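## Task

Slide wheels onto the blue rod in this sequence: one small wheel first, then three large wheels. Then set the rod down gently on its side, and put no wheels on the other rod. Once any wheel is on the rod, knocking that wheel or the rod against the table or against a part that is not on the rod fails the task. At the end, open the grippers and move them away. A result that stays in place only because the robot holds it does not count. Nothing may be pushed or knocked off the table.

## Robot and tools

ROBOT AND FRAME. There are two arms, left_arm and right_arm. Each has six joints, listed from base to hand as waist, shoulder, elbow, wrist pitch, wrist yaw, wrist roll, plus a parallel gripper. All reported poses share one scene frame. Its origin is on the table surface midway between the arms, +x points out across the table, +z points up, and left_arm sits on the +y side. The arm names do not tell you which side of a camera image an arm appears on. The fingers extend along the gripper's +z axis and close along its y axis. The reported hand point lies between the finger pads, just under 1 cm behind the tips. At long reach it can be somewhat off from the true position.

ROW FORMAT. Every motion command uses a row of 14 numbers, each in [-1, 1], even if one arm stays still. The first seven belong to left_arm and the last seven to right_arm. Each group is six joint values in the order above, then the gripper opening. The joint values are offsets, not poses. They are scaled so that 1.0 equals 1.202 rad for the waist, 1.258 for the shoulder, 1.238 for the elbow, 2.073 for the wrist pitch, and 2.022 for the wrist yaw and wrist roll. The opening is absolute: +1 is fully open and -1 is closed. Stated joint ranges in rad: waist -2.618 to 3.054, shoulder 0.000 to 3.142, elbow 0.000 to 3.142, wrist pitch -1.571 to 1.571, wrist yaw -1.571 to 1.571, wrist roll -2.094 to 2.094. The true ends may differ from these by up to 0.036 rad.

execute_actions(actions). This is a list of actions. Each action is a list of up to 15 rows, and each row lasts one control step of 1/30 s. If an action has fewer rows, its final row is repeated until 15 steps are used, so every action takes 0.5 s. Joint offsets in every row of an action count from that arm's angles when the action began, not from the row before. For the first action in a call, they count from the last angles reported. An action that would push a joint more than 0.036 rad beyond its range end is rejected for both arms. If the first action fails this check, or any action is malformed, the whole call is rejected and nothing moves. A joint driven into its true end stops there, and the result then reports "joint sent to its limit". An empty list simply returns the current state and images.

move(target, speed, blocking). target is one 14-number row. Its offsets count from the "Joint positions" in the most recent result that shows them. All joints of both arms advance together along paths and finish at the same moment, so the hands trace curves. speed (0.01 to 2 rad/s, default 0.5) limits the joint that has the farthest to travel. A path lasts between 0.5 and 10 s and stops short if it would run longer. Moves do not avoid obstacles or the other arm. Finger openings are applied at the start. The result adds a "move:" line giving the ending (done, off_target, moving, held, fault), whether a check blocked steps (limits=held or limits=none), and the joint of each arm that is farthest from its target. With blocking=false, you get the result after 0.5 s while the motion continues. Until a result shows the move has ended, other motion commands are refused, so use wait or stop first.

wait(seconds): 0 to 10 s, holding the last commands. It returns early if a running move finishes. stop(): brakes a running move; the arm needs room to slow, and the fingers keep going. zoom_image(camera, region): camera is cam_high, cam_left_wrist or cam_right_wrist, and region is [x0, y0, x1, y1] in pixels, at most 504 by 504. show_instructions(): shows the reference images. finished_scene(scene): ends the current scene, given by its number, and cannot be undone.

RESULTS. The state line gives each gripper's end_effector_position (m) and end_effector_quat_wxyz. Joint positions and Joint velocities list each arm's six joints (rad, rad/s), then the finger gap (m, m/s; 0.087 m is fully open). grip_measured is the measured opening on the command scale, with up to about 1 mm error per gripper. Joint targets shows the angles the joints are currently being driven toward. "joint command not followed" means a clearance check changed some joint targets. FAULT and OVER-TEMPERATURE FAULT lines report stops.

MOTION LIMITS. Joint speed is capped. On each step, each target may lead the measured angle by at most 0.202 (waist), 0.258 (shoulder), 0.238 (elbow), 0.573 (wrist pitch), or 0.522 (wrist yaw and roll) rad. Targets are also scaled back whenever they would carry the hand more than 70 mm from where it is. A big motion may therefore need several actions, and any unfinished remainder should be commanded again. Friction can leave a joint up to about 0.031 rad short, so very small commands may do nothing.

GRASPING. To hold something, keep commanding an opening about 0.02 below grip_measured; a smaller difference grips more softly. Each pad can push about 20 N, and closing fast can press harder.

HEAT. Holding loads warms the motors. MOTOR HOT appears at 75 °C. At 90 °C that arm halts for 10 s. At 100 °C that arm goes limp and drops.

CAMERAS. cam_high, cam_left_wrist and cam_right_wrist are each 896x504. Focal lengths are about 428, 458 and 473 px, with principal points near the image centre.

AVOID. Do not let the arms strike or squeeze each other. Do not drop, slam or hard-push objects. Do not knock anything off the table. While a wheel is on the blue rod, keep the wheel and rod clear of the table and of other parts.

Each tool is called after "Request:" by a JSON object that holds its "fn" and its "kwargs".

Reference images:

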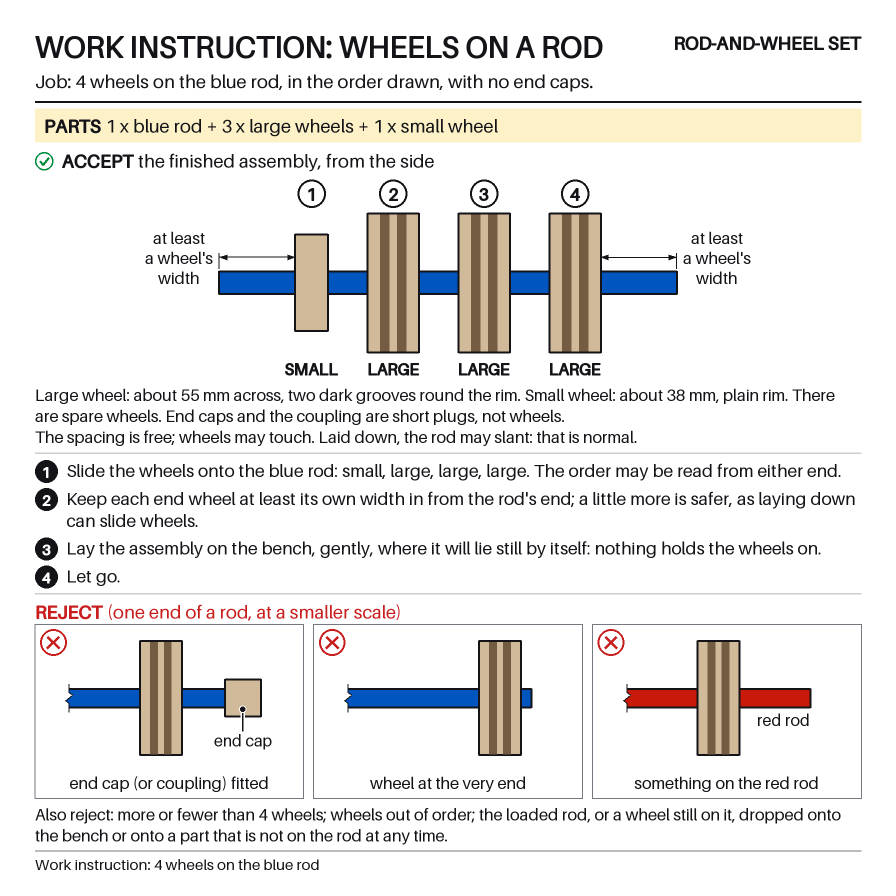

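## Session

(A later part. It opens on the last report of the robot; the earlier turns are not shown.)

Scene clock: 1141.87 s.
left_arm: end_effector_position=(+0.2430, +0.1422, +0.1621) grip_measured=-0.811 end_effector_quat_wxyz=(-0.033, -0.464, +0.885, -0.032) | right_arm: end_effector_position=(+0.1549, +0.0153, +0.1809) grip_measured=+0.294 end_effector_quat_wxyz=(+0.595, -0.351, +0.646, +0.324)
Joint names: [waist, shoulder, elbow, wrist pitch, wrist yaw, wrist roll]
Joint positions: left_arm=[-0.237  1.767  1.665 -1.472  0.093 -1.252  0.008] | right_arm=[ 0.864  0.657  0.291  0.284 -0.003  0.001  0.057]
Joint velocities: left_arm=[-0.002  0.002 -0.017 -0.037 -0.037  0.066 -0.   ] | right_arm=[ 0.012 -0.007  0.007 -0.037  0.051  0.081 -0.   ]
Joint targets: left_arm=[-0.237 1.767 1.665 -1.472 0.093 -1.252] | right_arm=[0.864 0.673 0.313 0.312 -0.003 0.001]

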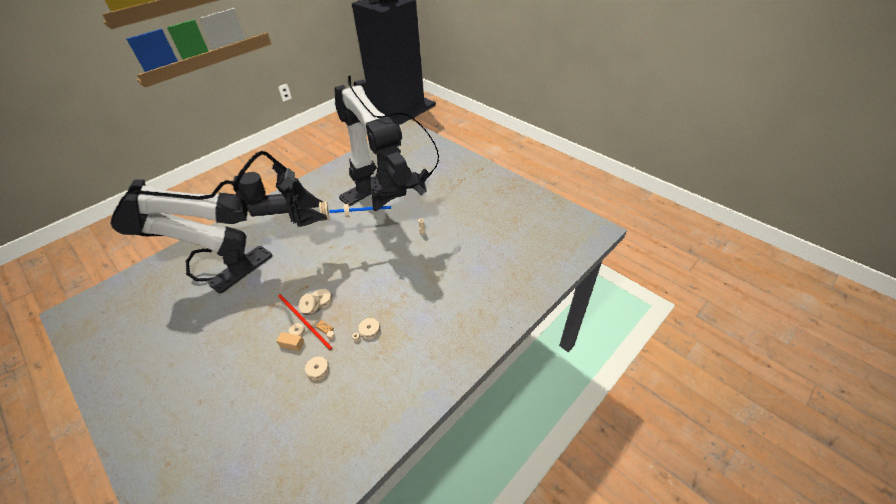

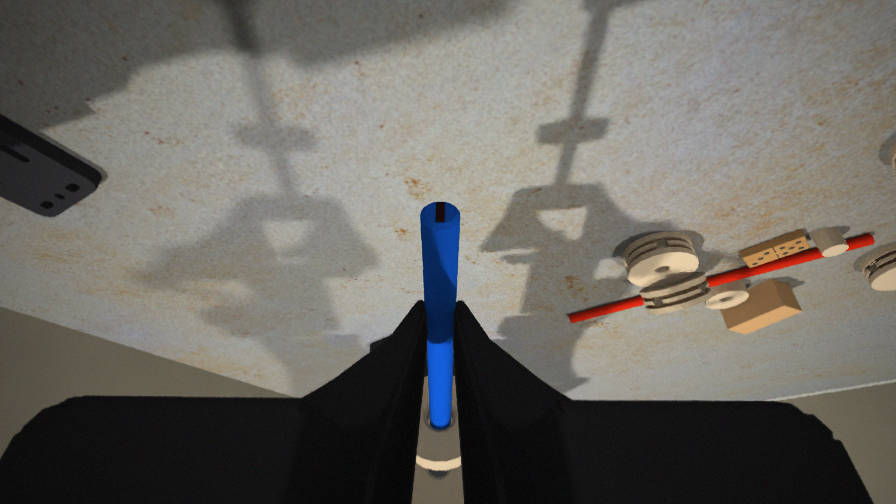

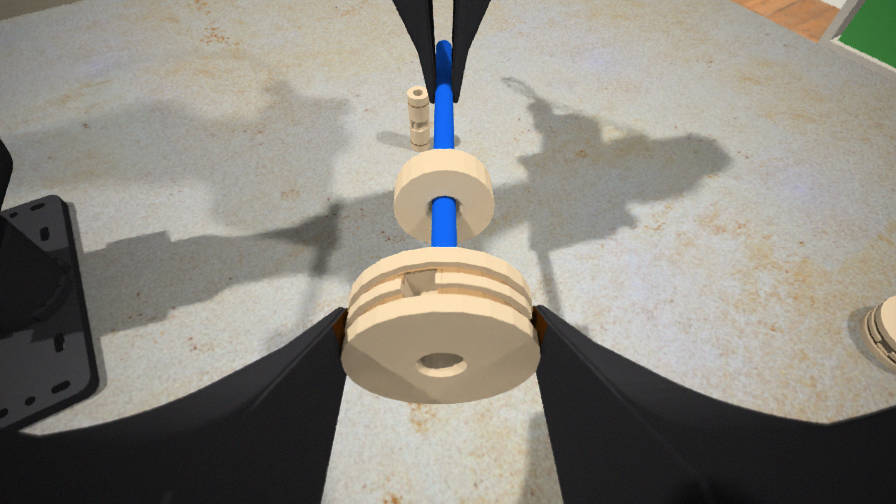

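Request:
{"fn": "execute_actions", "kwargs": {"actions": [[[0,0,0,0,0,0,-0.85,-0.005,0.0140,0.0178,0.0135,0,0,0.25],[0,0,0,0,0,0,-0.85,-0.0065,0.0160,0.0178,0.0135,0,0,0.25],[0,0,0,0,0,0,-0.85,-0.0075,0.0175,0.0178,0.0135,0,0,0.25],[0,0,0,0,0,0,-0.85,-0.0085,0.0190,0.0178,0.0135,0,0,0.25],[0,0,0,0,0,0,-0.85,-0.0093,0.0203,0.0178,0.0135,0,0,0.25]]]}}

Request:
{"fn": "zoom_image", "kwargs": {"camera": "cam_left_wrist", "region": [390, 404, 490, 504]}}

Request:
{"fn": "zoom_image", "kwargs": {"camera": "cam_high", "region": [305, 190, 365, 230]}}

Scene clock: 1158.53 s.
left_arm: end_effector_position=(+0.2430, +0.1422, +0.1621) grip_measured=-0.811 end_effector_quat_wxyz=(-0.033, -0.464, +0.885, -0.032) | right_arm: end_effector_position=(+0.1557, +0.0148, +0.1809) grip_measured=+0.294 end_effector_quat_wxyz=(+0.595, -0.350, +0.647, +0.323)
Joint names: [waist, shoulder, elbow, wrist pitch, wrist yaw, wrist roll]
Joint positions: left_arm=[-0.237  1.767  1.665 -1.472  0.093 -1.252  0.008] | right_arm=[ 0.861  0.657  0.291  0.284 -0.003  0.001  0.057]
Joint velocities: left_arm=[-0.007 -0.002 -0.007 -0.037  0.022  0.051 -0.   ] | right_arm=[ 0.007  0.012  0.007  0.022  0.037 -0.051 -0.001]
Joint targets: left_arm=[-0.237 1.767 1.665 -1.472 0.093 -1.252] | right_arm=[0.853 0.683 0.313 0.312 -0.003 0.001]

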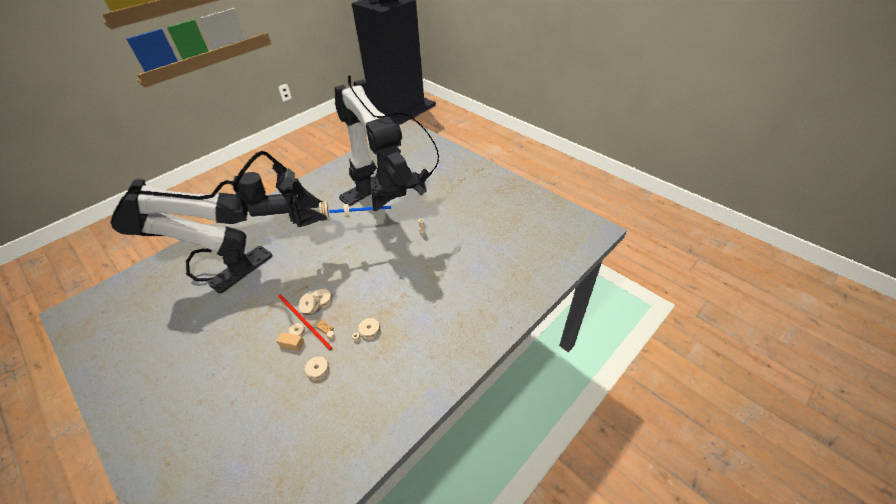

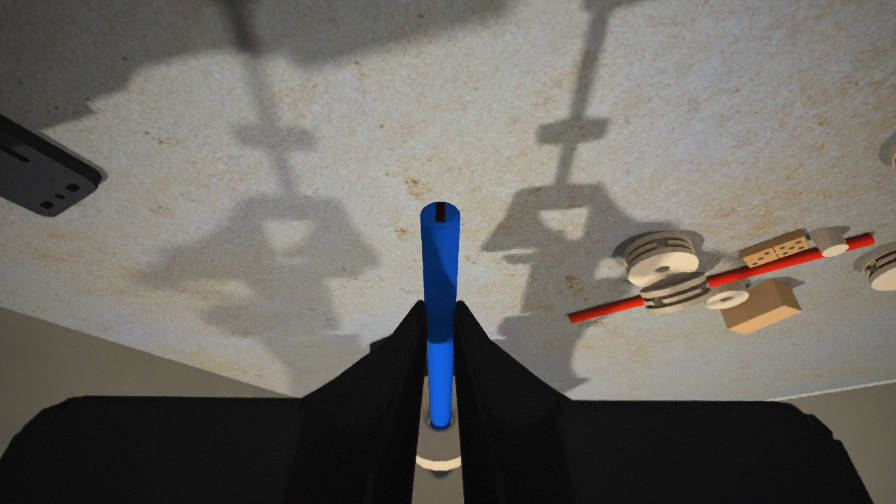

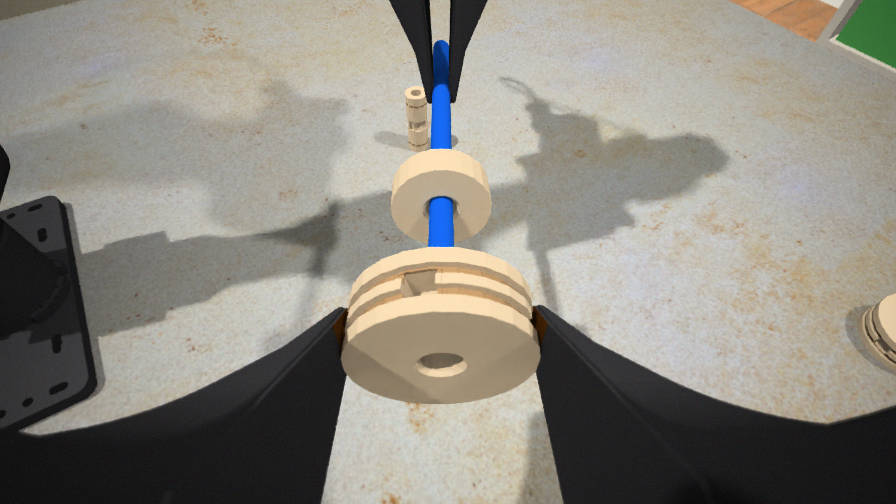

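Region (390, 404, 490, 504) of cam_left_wrist's 896x504 image, scaled by 5.040, with more detail than that image has.

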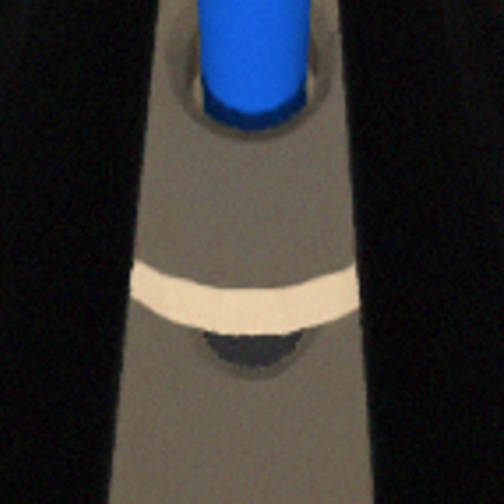

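Region (305, 190, 365, 230) of cam_high's 896x504 image, scaled by 8.400, with more detail than that image has.

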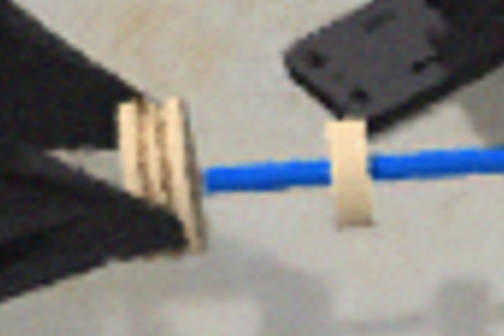

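Request:
{"fn": "execute_actions", "kwargs": {"actions": [[[0,0,0,0,0,0,-0.85,0,0,0,-0.006,0,0,0.25],[0,0,0,0,0,0,-0.85,0,0,0,-0.008,0,0,0.25],[0,0,0,0,0,0,-0.85,0,0,0,-0.0096,0,0,0.25]]]}}

Request:
{"fn": "wait", "kwargs": {"seconds": 0.2}}

Request:
{"fn": "zoom_image", "kwargs": {"camera": "cam_left_wrist", "region": [390, 404, 490, 504]}}

Request:
{"fn": "zoom_image", "kwargs": {"camera": "cam_high", "region": [305, 190, 365, 230]}}

Scene clock: 1166.63 s.
left_arm: end_effector_position=(+0.2430, +0.1422, +0.1621) grip_measured=-0.811 end_effector_quat_wxyz=(-0.033, -0.464, +0.885, -0.032) | right_arm: end_effector_position=(+0.1551, +0.0139, +0.1767) grip_measured=+0.294 end_effector_quat_wxyz=(+0.589, -0.353, +0.652, +0.320)
Joint names: [waist, shoulder, elbow, wrist pitch, wrist yaw, wrist roll]
Joint positions: left_arm=[-0.237  1.767  1.665 -1.472  0.093 -1.252  0.008] | right_arm=[ 0.861  0.657  0.291  0.267 -0.003  0.001  0.057]
Joint velocities: left_arm=[-0.007 -0.012  0.002 -0.037 -0.11  -0.022  0.   ] | right_arm=[-0.017 -0.022  0.022  0.022 -0.022 -0.007 -0.   ]
Joint targets: left_arm=[-0.237 1.767 1.665 -1.472 0.093 -1.252] | right_arm=[0.861 0.657 0.291 0.264 -0.003 0.001]

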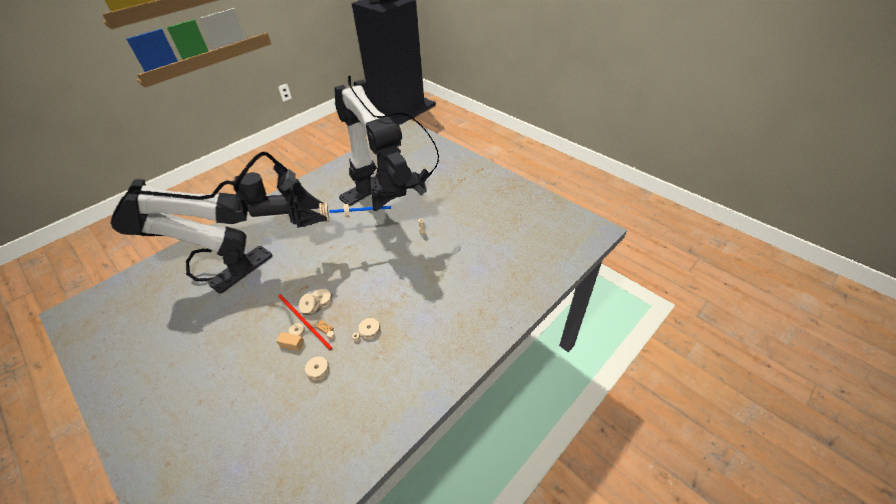

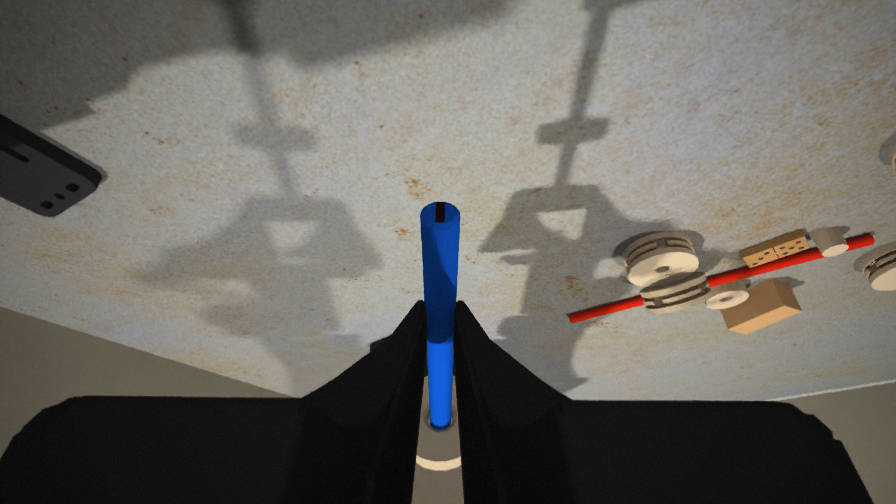

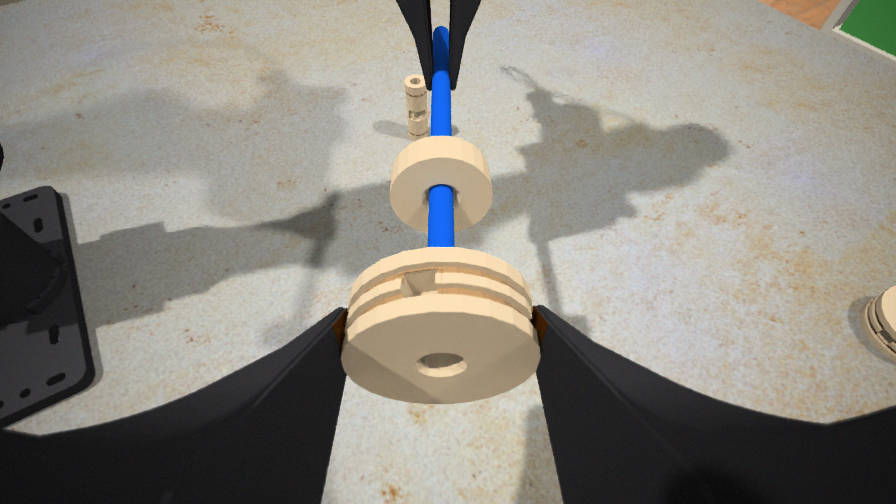

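Scene clock: 1166.83 s.
left_arm: end_effector_position=(+0.2430, +0.1422, +0.1621) grip_measured=-0.811 end_effector_quat_wxyz=(-0.033, -0.464, +0.885, -0.032) | right_arm: end_effector_position=(+0.1550, +0.0138, +0.1766) grip_measured=+0.294 end_effector_quat_wxyz=(+0.589, -0.353, +0.652, +0.320)
Joint names: [waist, shoulder, elbow, wrist pitch, wrist yaw, wrist roll]
Joint positions: left_arm=[-0.237  1.767  1.665 -1.472  0.093 -1.252  0.008] | right_arm=[ 0.861  0.657  0.291  0.266 -0.003  0.001  0.057]
Joint velocities: left_arm=[-0.002  0.002 -0.007  0.037  0.007  0.066  0.   ] | right_arm=[ 0.012  0.002 -0.007 -0.066 -0.022  0.022 -0.002]
Joint targets: left_arm=[-0.237 1.767 1.665 -1.472 0.093 -1.252] | right_arm=[0.861 0.657 0.291 0.264 -0.003 0.001]
wait: 0.20 s; at rest by 0.17 s

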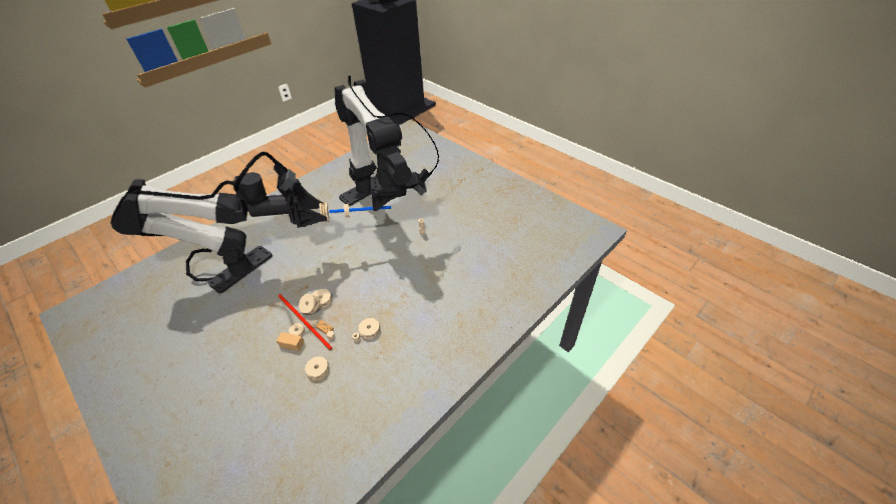

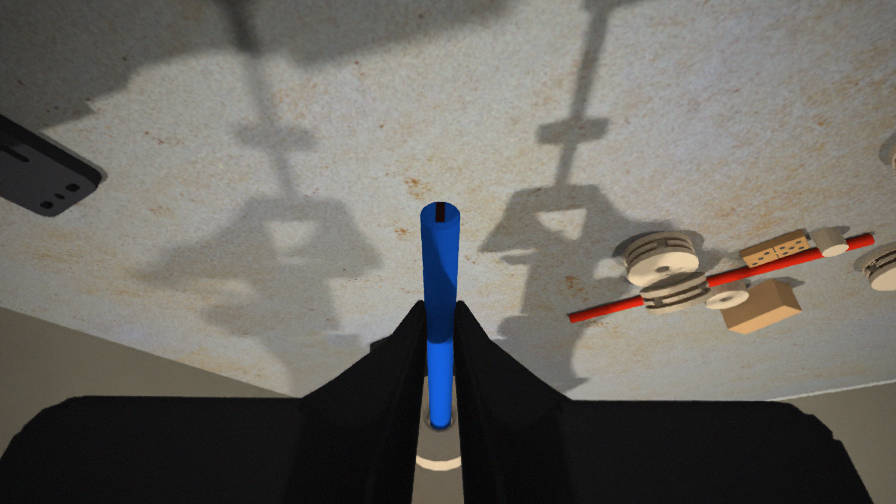

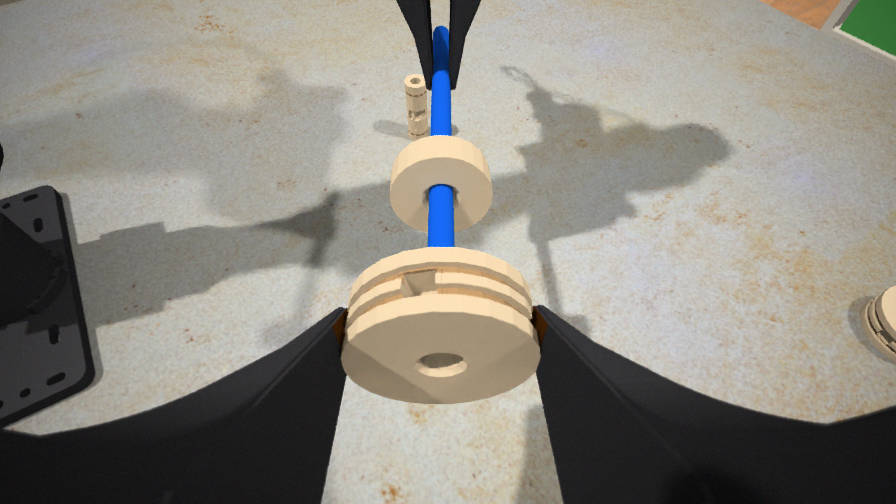

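Region (390, 404, 490, 504) of cam_left_wrist's 896x504 image, scaled by 5.040, with more detail than that image has.

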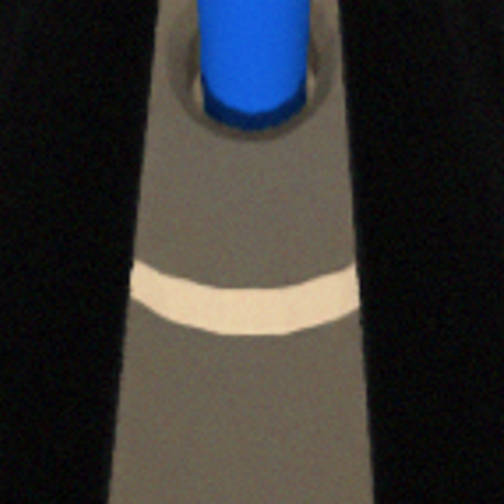

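Region (305, 190, 365, 230) of cam_high's 896x504 image, scaled by 8.400, with more detail than that image has.

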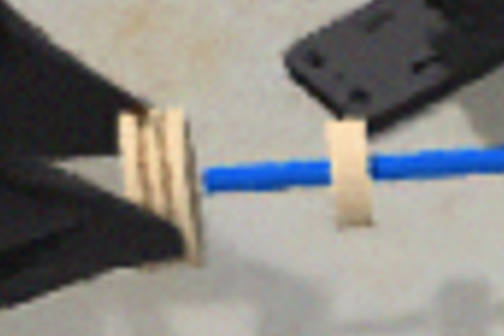

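Request:
{"fn": "execute_actions", "kwargs": {"actions": [[[0,0,0,0,0,0,-0.85,0,0.0135,0,0.0217,0,0,0.25],[0,0,0,0,0,0,-0.85,0,0.0135,0,0.0260,0,0,0.25],[0,0,0,0,0,0,-0.85,0,0.0175,0,0.0302,0,0,0.25],[0,0,0,0,0,0,-0.85,0,0.0246,0,0.0345,0,0,0.25],[0,0,0,0,0,0,-0.85,0,0.0258,0,0.0388,0,0,0.25],[0,0,0,0,0,0,-0.85,0,0.0320,0,0.0431,0,0,0.25],[0,0,0,0,0,0,-0.85,0,0.0382,0,0.0474,0,0,0.25],[0,0,0,0,0,0,-0.85,0,0.0443,0,0.0517,0,0,0.25],[0,0,0,0,0,0,-0.85,0,0.0505,0,0.0560,0,0,0.25],[0,0,0,0,0,0,-0.85,0,0.0567,0,0.0603,0,0,0.25],[0,0,0,0,0,0,-0.85,0,0.0629,0,0.0646,0,0,0.25],[0,0,0,0,0,0,-0.85,0,0.0690,0,0.0689,0,0,0.25],[0,0,0,0,0,0,-0.85,0,0.0752,0,0.0689,0,0,0.25],[0,0,0,0,0,0,-0.85,0,0.0813,0,0.0689,0,0,0.25],[0,0,0,0,0,0,-0.85,0,0.0875,0,0.0689,0,0,0.25]]]}}

Request:
{"fn": "wait", "kwargs": {"seconds": 0.3}}

Scene clock: 1225.67 s.
left_arm: end_effector_position=(+0.2430, +0.1422, +0.1621) grip_measured=-0.811 end_effector_quat_wxyz=(-0.033, -0.464, +0.885, -0.032) | right_arm: end_effector_position=(+0.1612, +0.0233, +0.1770) grip_measured=+0.294 end_effector_quat_wxyz=(+0.595, -0.350, +0.647, +0.323)
Joint names: [waist, shoulder, elbow, wrist pitch, wrist yaw, wrist roll]
Joint positions: left_arm=[-0.237  1.767  1.665 -1.472  0.093 -1.252  0.008] | right_arm=[ 0.861  0.737  0.291  0.363 -0.003  0.001  0.057]
Joint velocities: left_arm=[-0.012  0.002 -0.002 -0.022 -0.081  0.022 -0.   ] | right_arm=[ 0.012  0.208 -0.022  0.095  0.037 -0.037 -0.   ]
Joint targets: left_arm=[-0.237 1.767 1.665 -1.472 0.093 -1.252] | right_arm=[0.861 0.767 0.291 0.409 -0.003 0.001]

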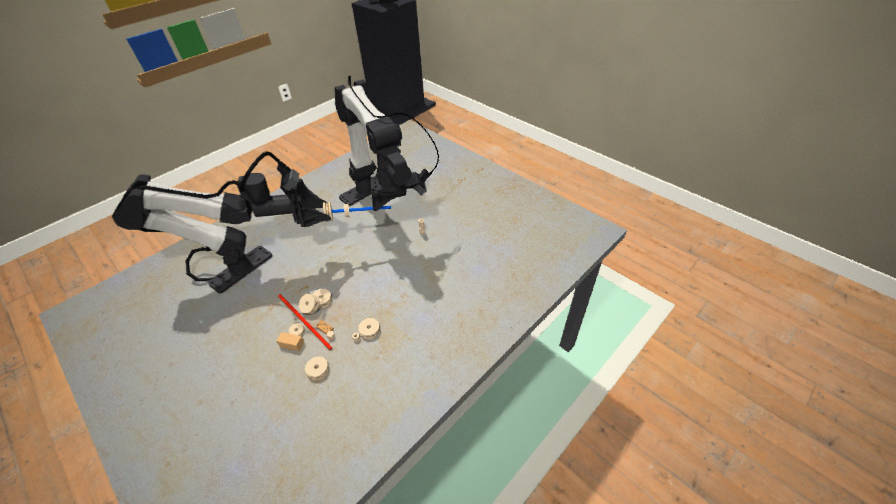

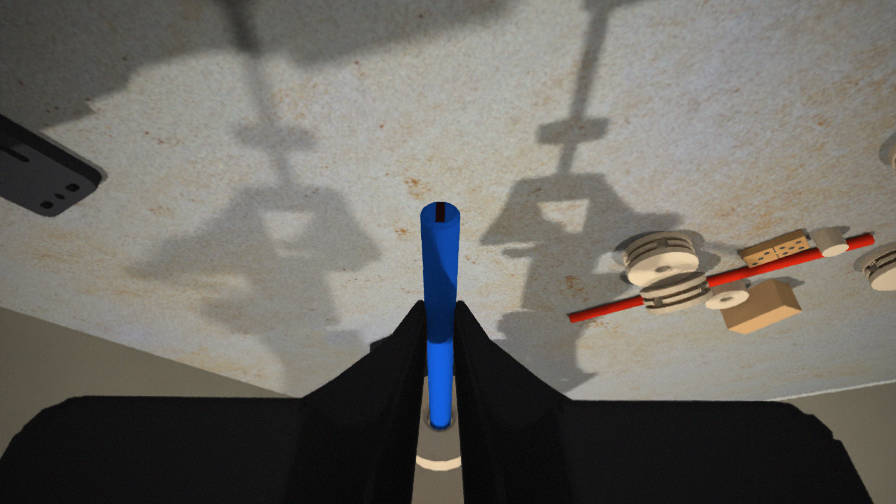

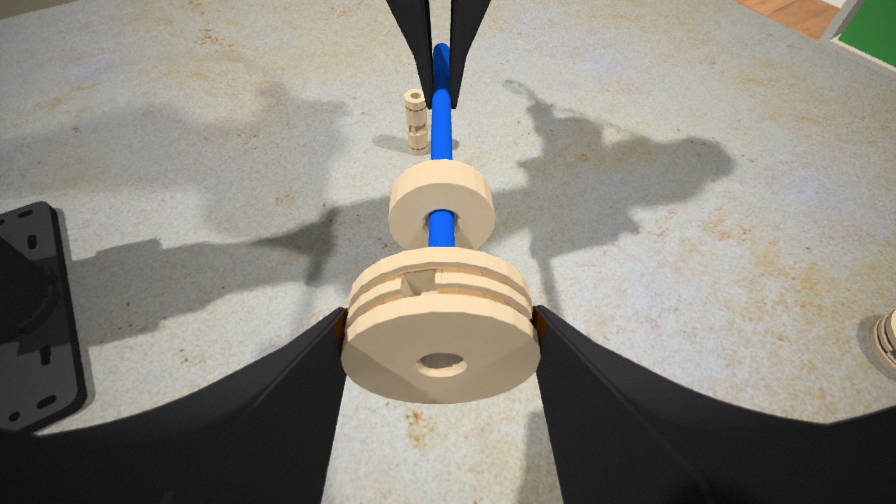

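Scene clock: 1225.97 s.
left_arm: end_effector_position=(+0.2430, +0.1422, +0.1621) grip_measured=-0.811 end_effector_quat_wxyz=(-0.033, -0.464, +0.885, -0.032) | right_arm: end_effector_position=(+0.1622, +0.0248, +0.1767) grip_measured=+0.294 end_effector_quat_wxyz=(+0.595, -0.350, +0.647, +0.324)
Joint names: [waist, shoulder, elbow, wrist pitch, wrist yaw, wrist roll]
Joint positions: left_arm=[-0.237  1.767  1.665 -1.472  0.093 -1.252  0.008] | right_arm=[ 0.861  0.751  0.291  0.379 -0.003  0.001  0.057]
Joint velocities: left_arm=[ 0.002 -0.017  0.007 -0.037  0.022  0.022 -0.001] | right_arm=[-0.007 -0.002  0.002 -0.022  0.007 -0.095 -0.002]
Joint targets: left_arm=[-0.237 1.767 1.665 -1.472 0.093 -1.252] | right_arm=[0.861 0.767 0.291 0.409 -0.003 0.001]
wait: 0.30 s; no rest

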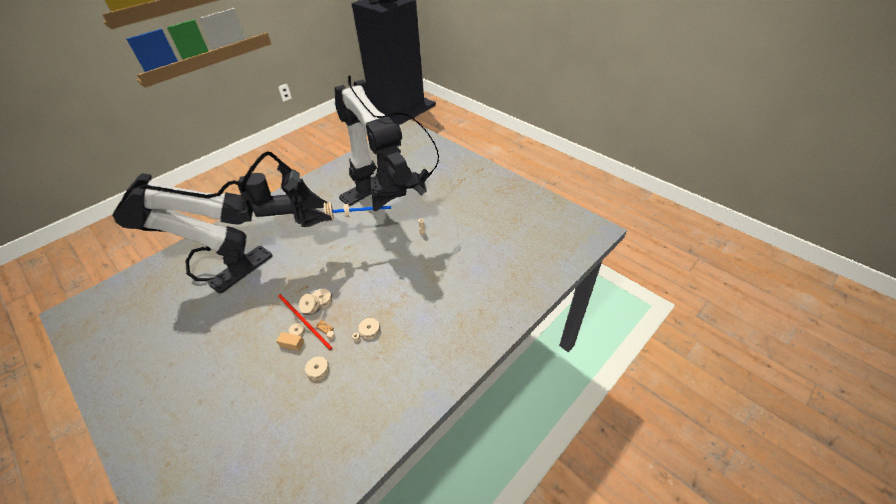

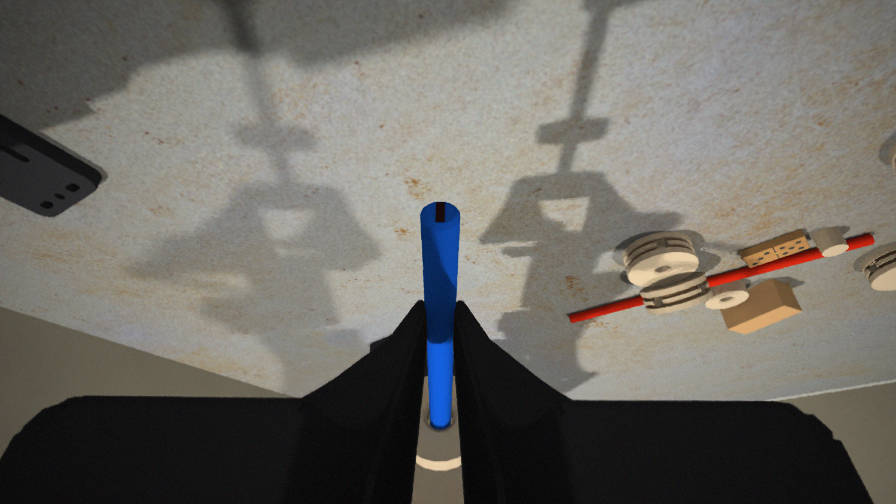

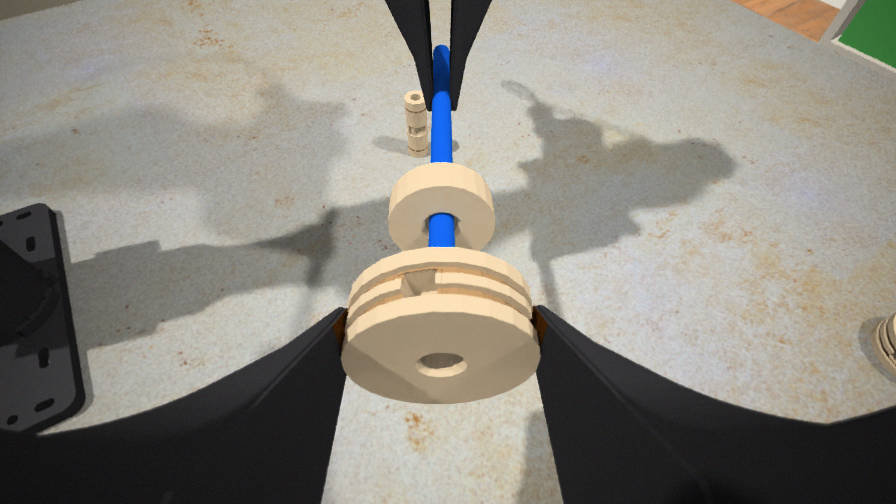

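Request:
{"fn": "execute_actions", "kwargs": {"actions": [[[0,0,0,0,0,0,-0.85,0,0.0255,0.0267,0.0300,0,0,0.25],[0,0,0,0,0,0,-0.85,0,0.0374,0.0267,0.0364,0,0,0.25],[0,0,0,0,0,0,-0.85,0,0.0494,0.0287,0.0409,0,0,0.25],[0,0,0,0,0,0,-0.85,0,0.0613,0.0323,0.0454,0,0,0.25],[0,0,0,0,0,0,-0.85,0,0.0733,0.0359,0.0498,0,0,0.25],[0,0,0,0,0,0,-0.85,0,0.0853,0.0396,0.0542,0,0,0.25],[0,0,0,0,0,0,-0.85,0,0.0972,0.0432,0.0587,0,0,0.25],[0,0,0,0,0,0,-0.85,0,0.1086,0.0468,0.0631,0,0,0.25],[0,0,0,0,0,0,-0.85,0,0.1200,0.0505,0.0675,0,0,0.25],[0,0,0,0,0,0,-0.85,0,0.1315,0.0541,0.0719,0,0,0.25],[0,0,0,0,0,0,-0.85,0,0.1429,0.0578,0.0764,0,0,0.25],[0,0,0,0,0,0,-0.85,0,0.1543,0.0614,0.0764,0,0,0.25],[0,0,0,0,0,0,-0.85,0,0.1657,0.0650,0.0764,0,0,0.25],[0,0,0,0,0,0,-0.85,0,0.1772,0.0687,0.0764,0,0,0.25]]]}}

Request:
{"fn": "wait", "kwargs": {"seconds": 0.3}}

Scene clock: 1247.73 s.
left_arm: end_effector_position=(+0.2430, +0.1422, +0.1621) grip_measured=-0.811 end_effector_quat_wxyz=(-0.033, -0.464, +0.885, -0.032) | right_arm: end_effector_position=(+0.1774, +0.0480, +0.1734) grip_measured=+0.294 end_effector_quat_wxyz=(+0.589, -0.353, +0.652, +0.320)
Joint names: [waist, shoulder, elbow, wrist pitch, wrist yaw, wrist roll]
Joint positions: left_arm=[-0.237  1.767  1.665 -1.472  0.093 -1.252  0.008] | right_arm=[ 0.861  0.946  0.351  0.494 -0.003  0.001  0.057]
Joint velocities: left_arm=[ 0.022 -0.002 -0.012 -0.007 -0.051  0.022 -0.001] | right_arm=[ 0.017  0.315  0.095  0.081  0.022 -0.007  0.   ]
Joint targets: left_arm=[-0.237 1.767 1.665 -1.472 0.093 -1.252] | right_arm=[0.861 0.974 0.376 0.537 -0.003 0.001]

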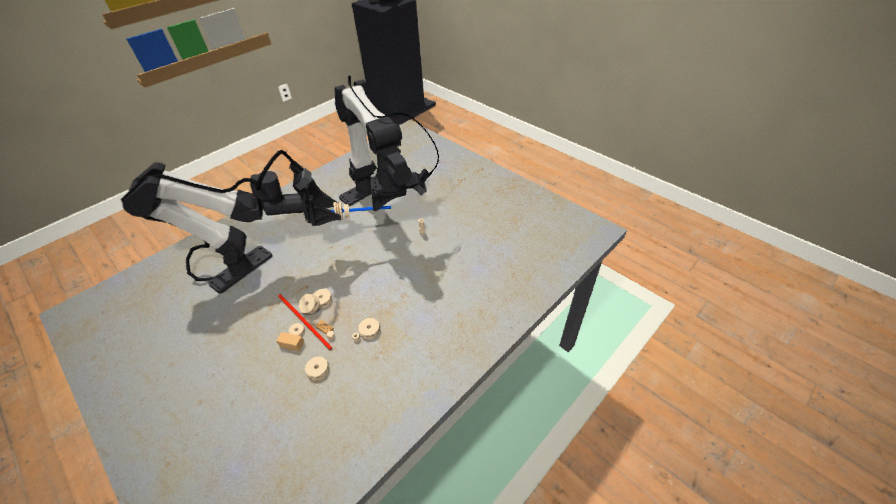

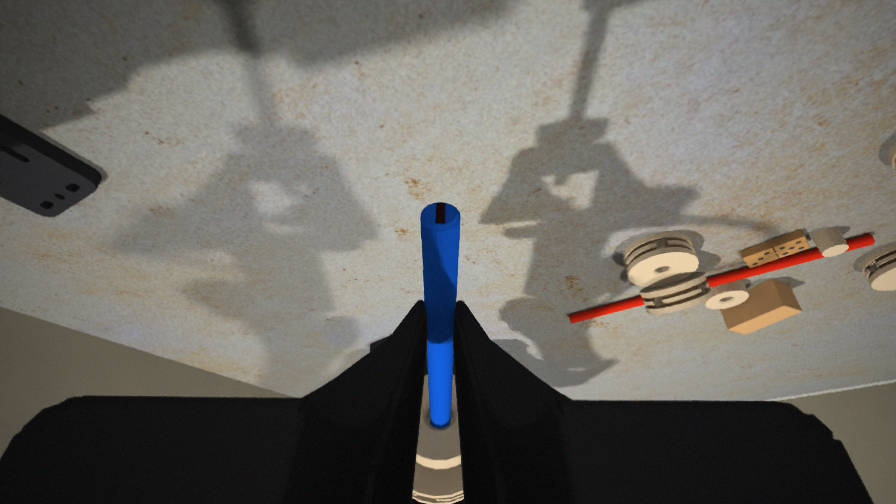

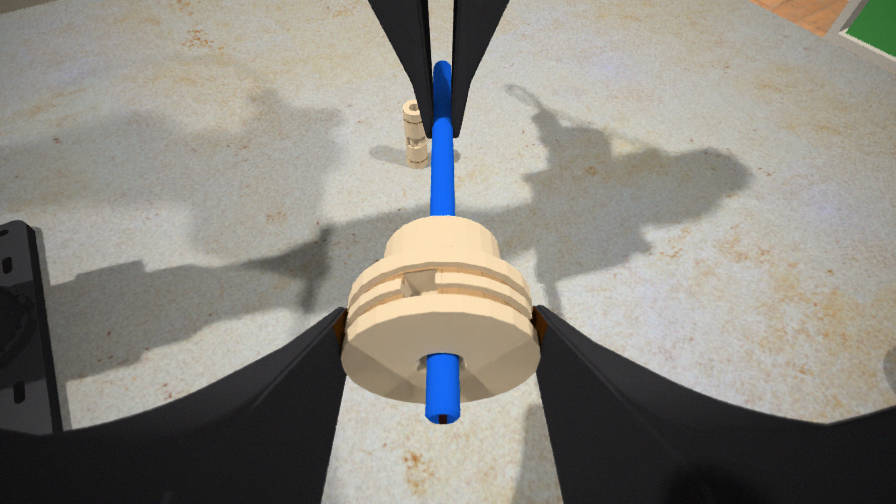

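Scene clock: 1248.03 s.
left_arm: end_effector_position=(+0.2430, +0.1422, +0.1621) grip_measured=-0.811 end_effector_quat_wxyz=(-0.033, -0.464, +0.885, -0.032) | right_arm: end_effector_position=(+0.1786, +0.0499, +0.1741) grip_measured=+0.294 end_effector_quat_wxyz=(+0.590, -0.353, +0.651, +0.321)
Joint names: [waist, shoulder, elbow, wrist pitch, wrist yaw, wrist roll]
Joint positions: left_arm=[-0.237  1.767  1.665 -1.472  0.093 -1.252  0.008] | right_arm=[ 0.861  0.959  0.354  0.508 -0.003  0.001  0.057]
Joint velocities: left_arm=[-0.017 -0.022 -0.012 -0.066 -0.037 -0.007 -0.001] | right_arm=[-0.007  0.002  0.007 -0.007  0.007  0.007 -0.   ]
Joint targets: left_arm=[-0.237 1.767 1.665 -1.472 0.093 -1.252] | right_arm=[0.861 0.974 0.376 0.537 -0.003 0.001]
wait: 0.30 s; no rest

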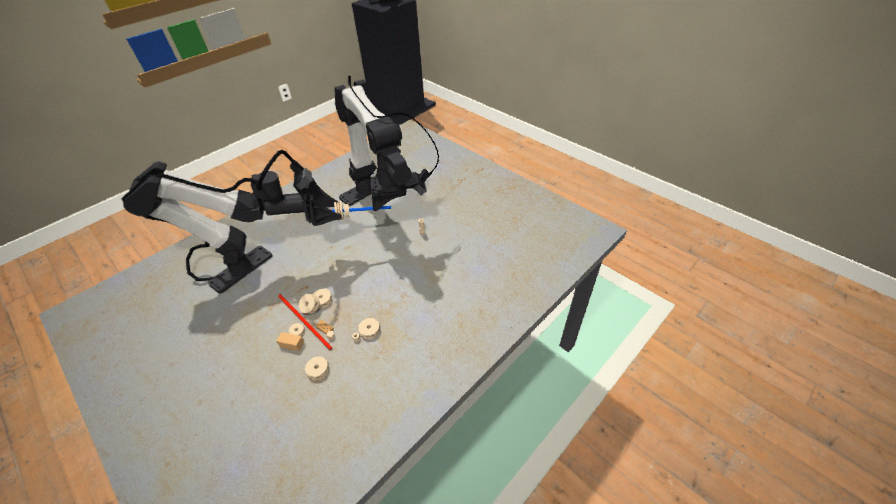

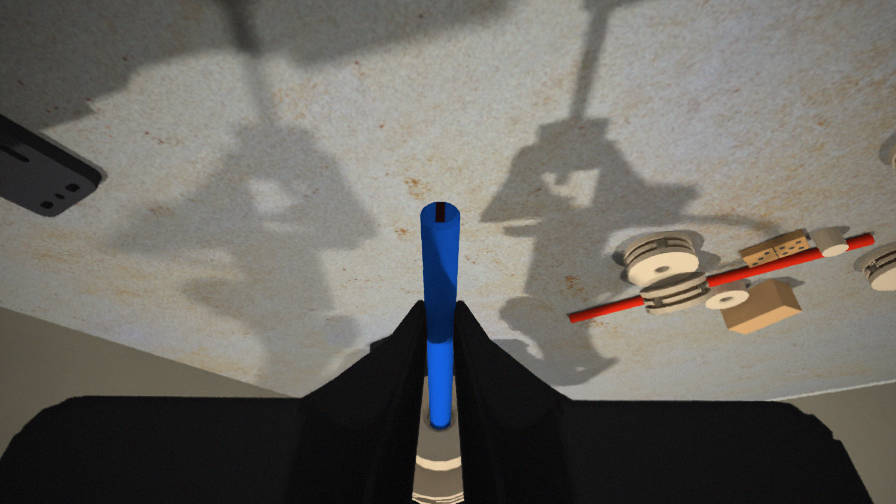

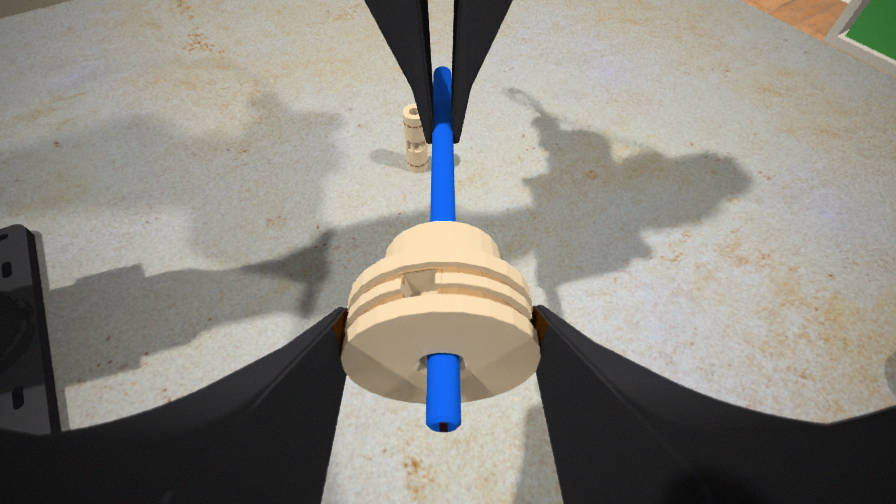

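Request:
{"fn": "execute_actions", "kwargs": {"actions": []}}

Scene clock: 1277.33 s.
left_arm: end_effector_position=(+0.2430, +0.1422, +0.1621) grip_measured=-0.811 end_effector_quat_wxyz=(-0.033, -0.464, +0.885, -0.032) | right_arm: end_effector_position=(+0.1787, +0.0499, +0.1743) grip_measured=+0.294 end_effector_quat_wxyz=(+0.591, -0.352, +0.651, +0.321)
Joint names: [waist, shoulder, elbow, wrist pitch, wrist yaw, wrist roll]
Joint positions: left_arm=[-0.237  1.767  1.665 -1.472  0.093 -1.252  0.008] | right_arm=[ 0.861  0.959  0.354  0.509 -0.003  0.001  0.057]
Joint velocities: left_arm=[ 0.002 -0.017 -0.007 -0.081  0.037 -0.022  0.   ] | right_arm=[-0.017  0.022 -0.017 -0.022 -0.007 -0.022  0.   ]
Joint targets: left_arm=[-0.237 1.767 1.665 -1.472 0.093 -1.252] | right_arm=[0.861 0.974 0.376 0.537 -0.003 0.001]

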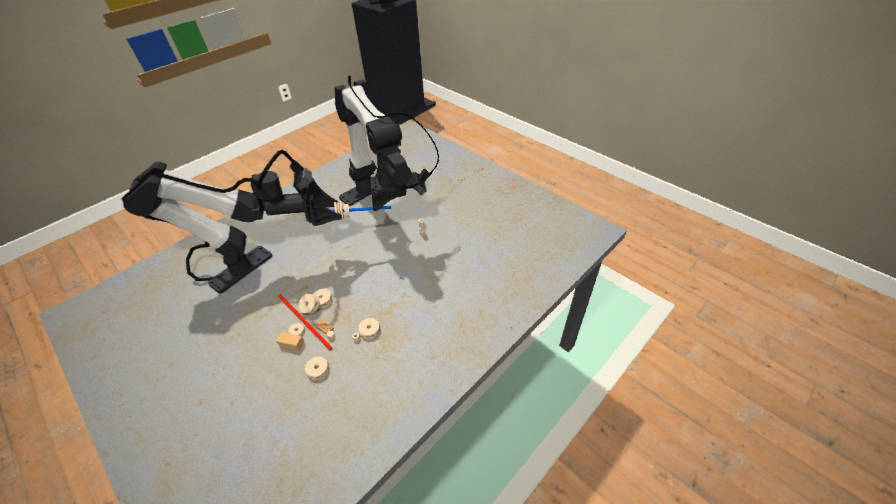

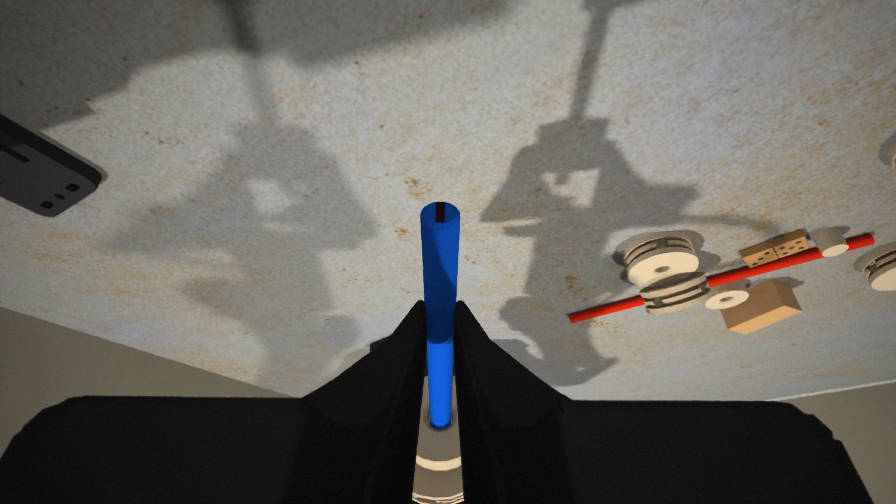

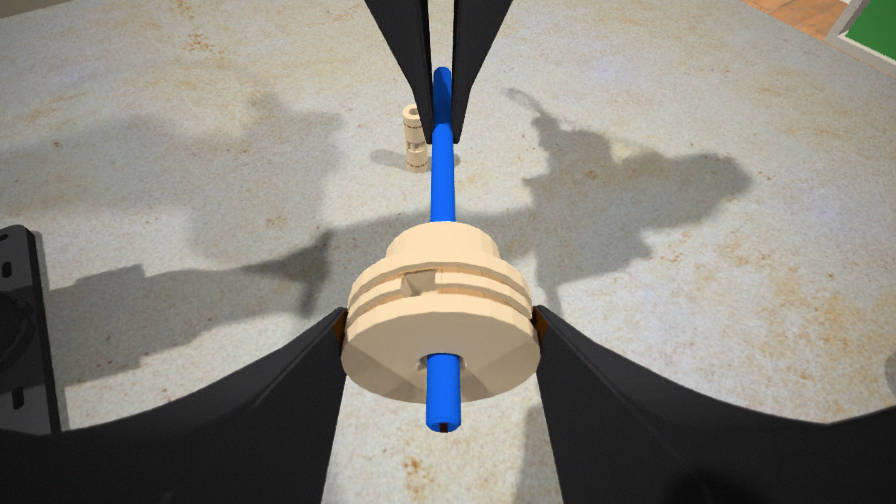

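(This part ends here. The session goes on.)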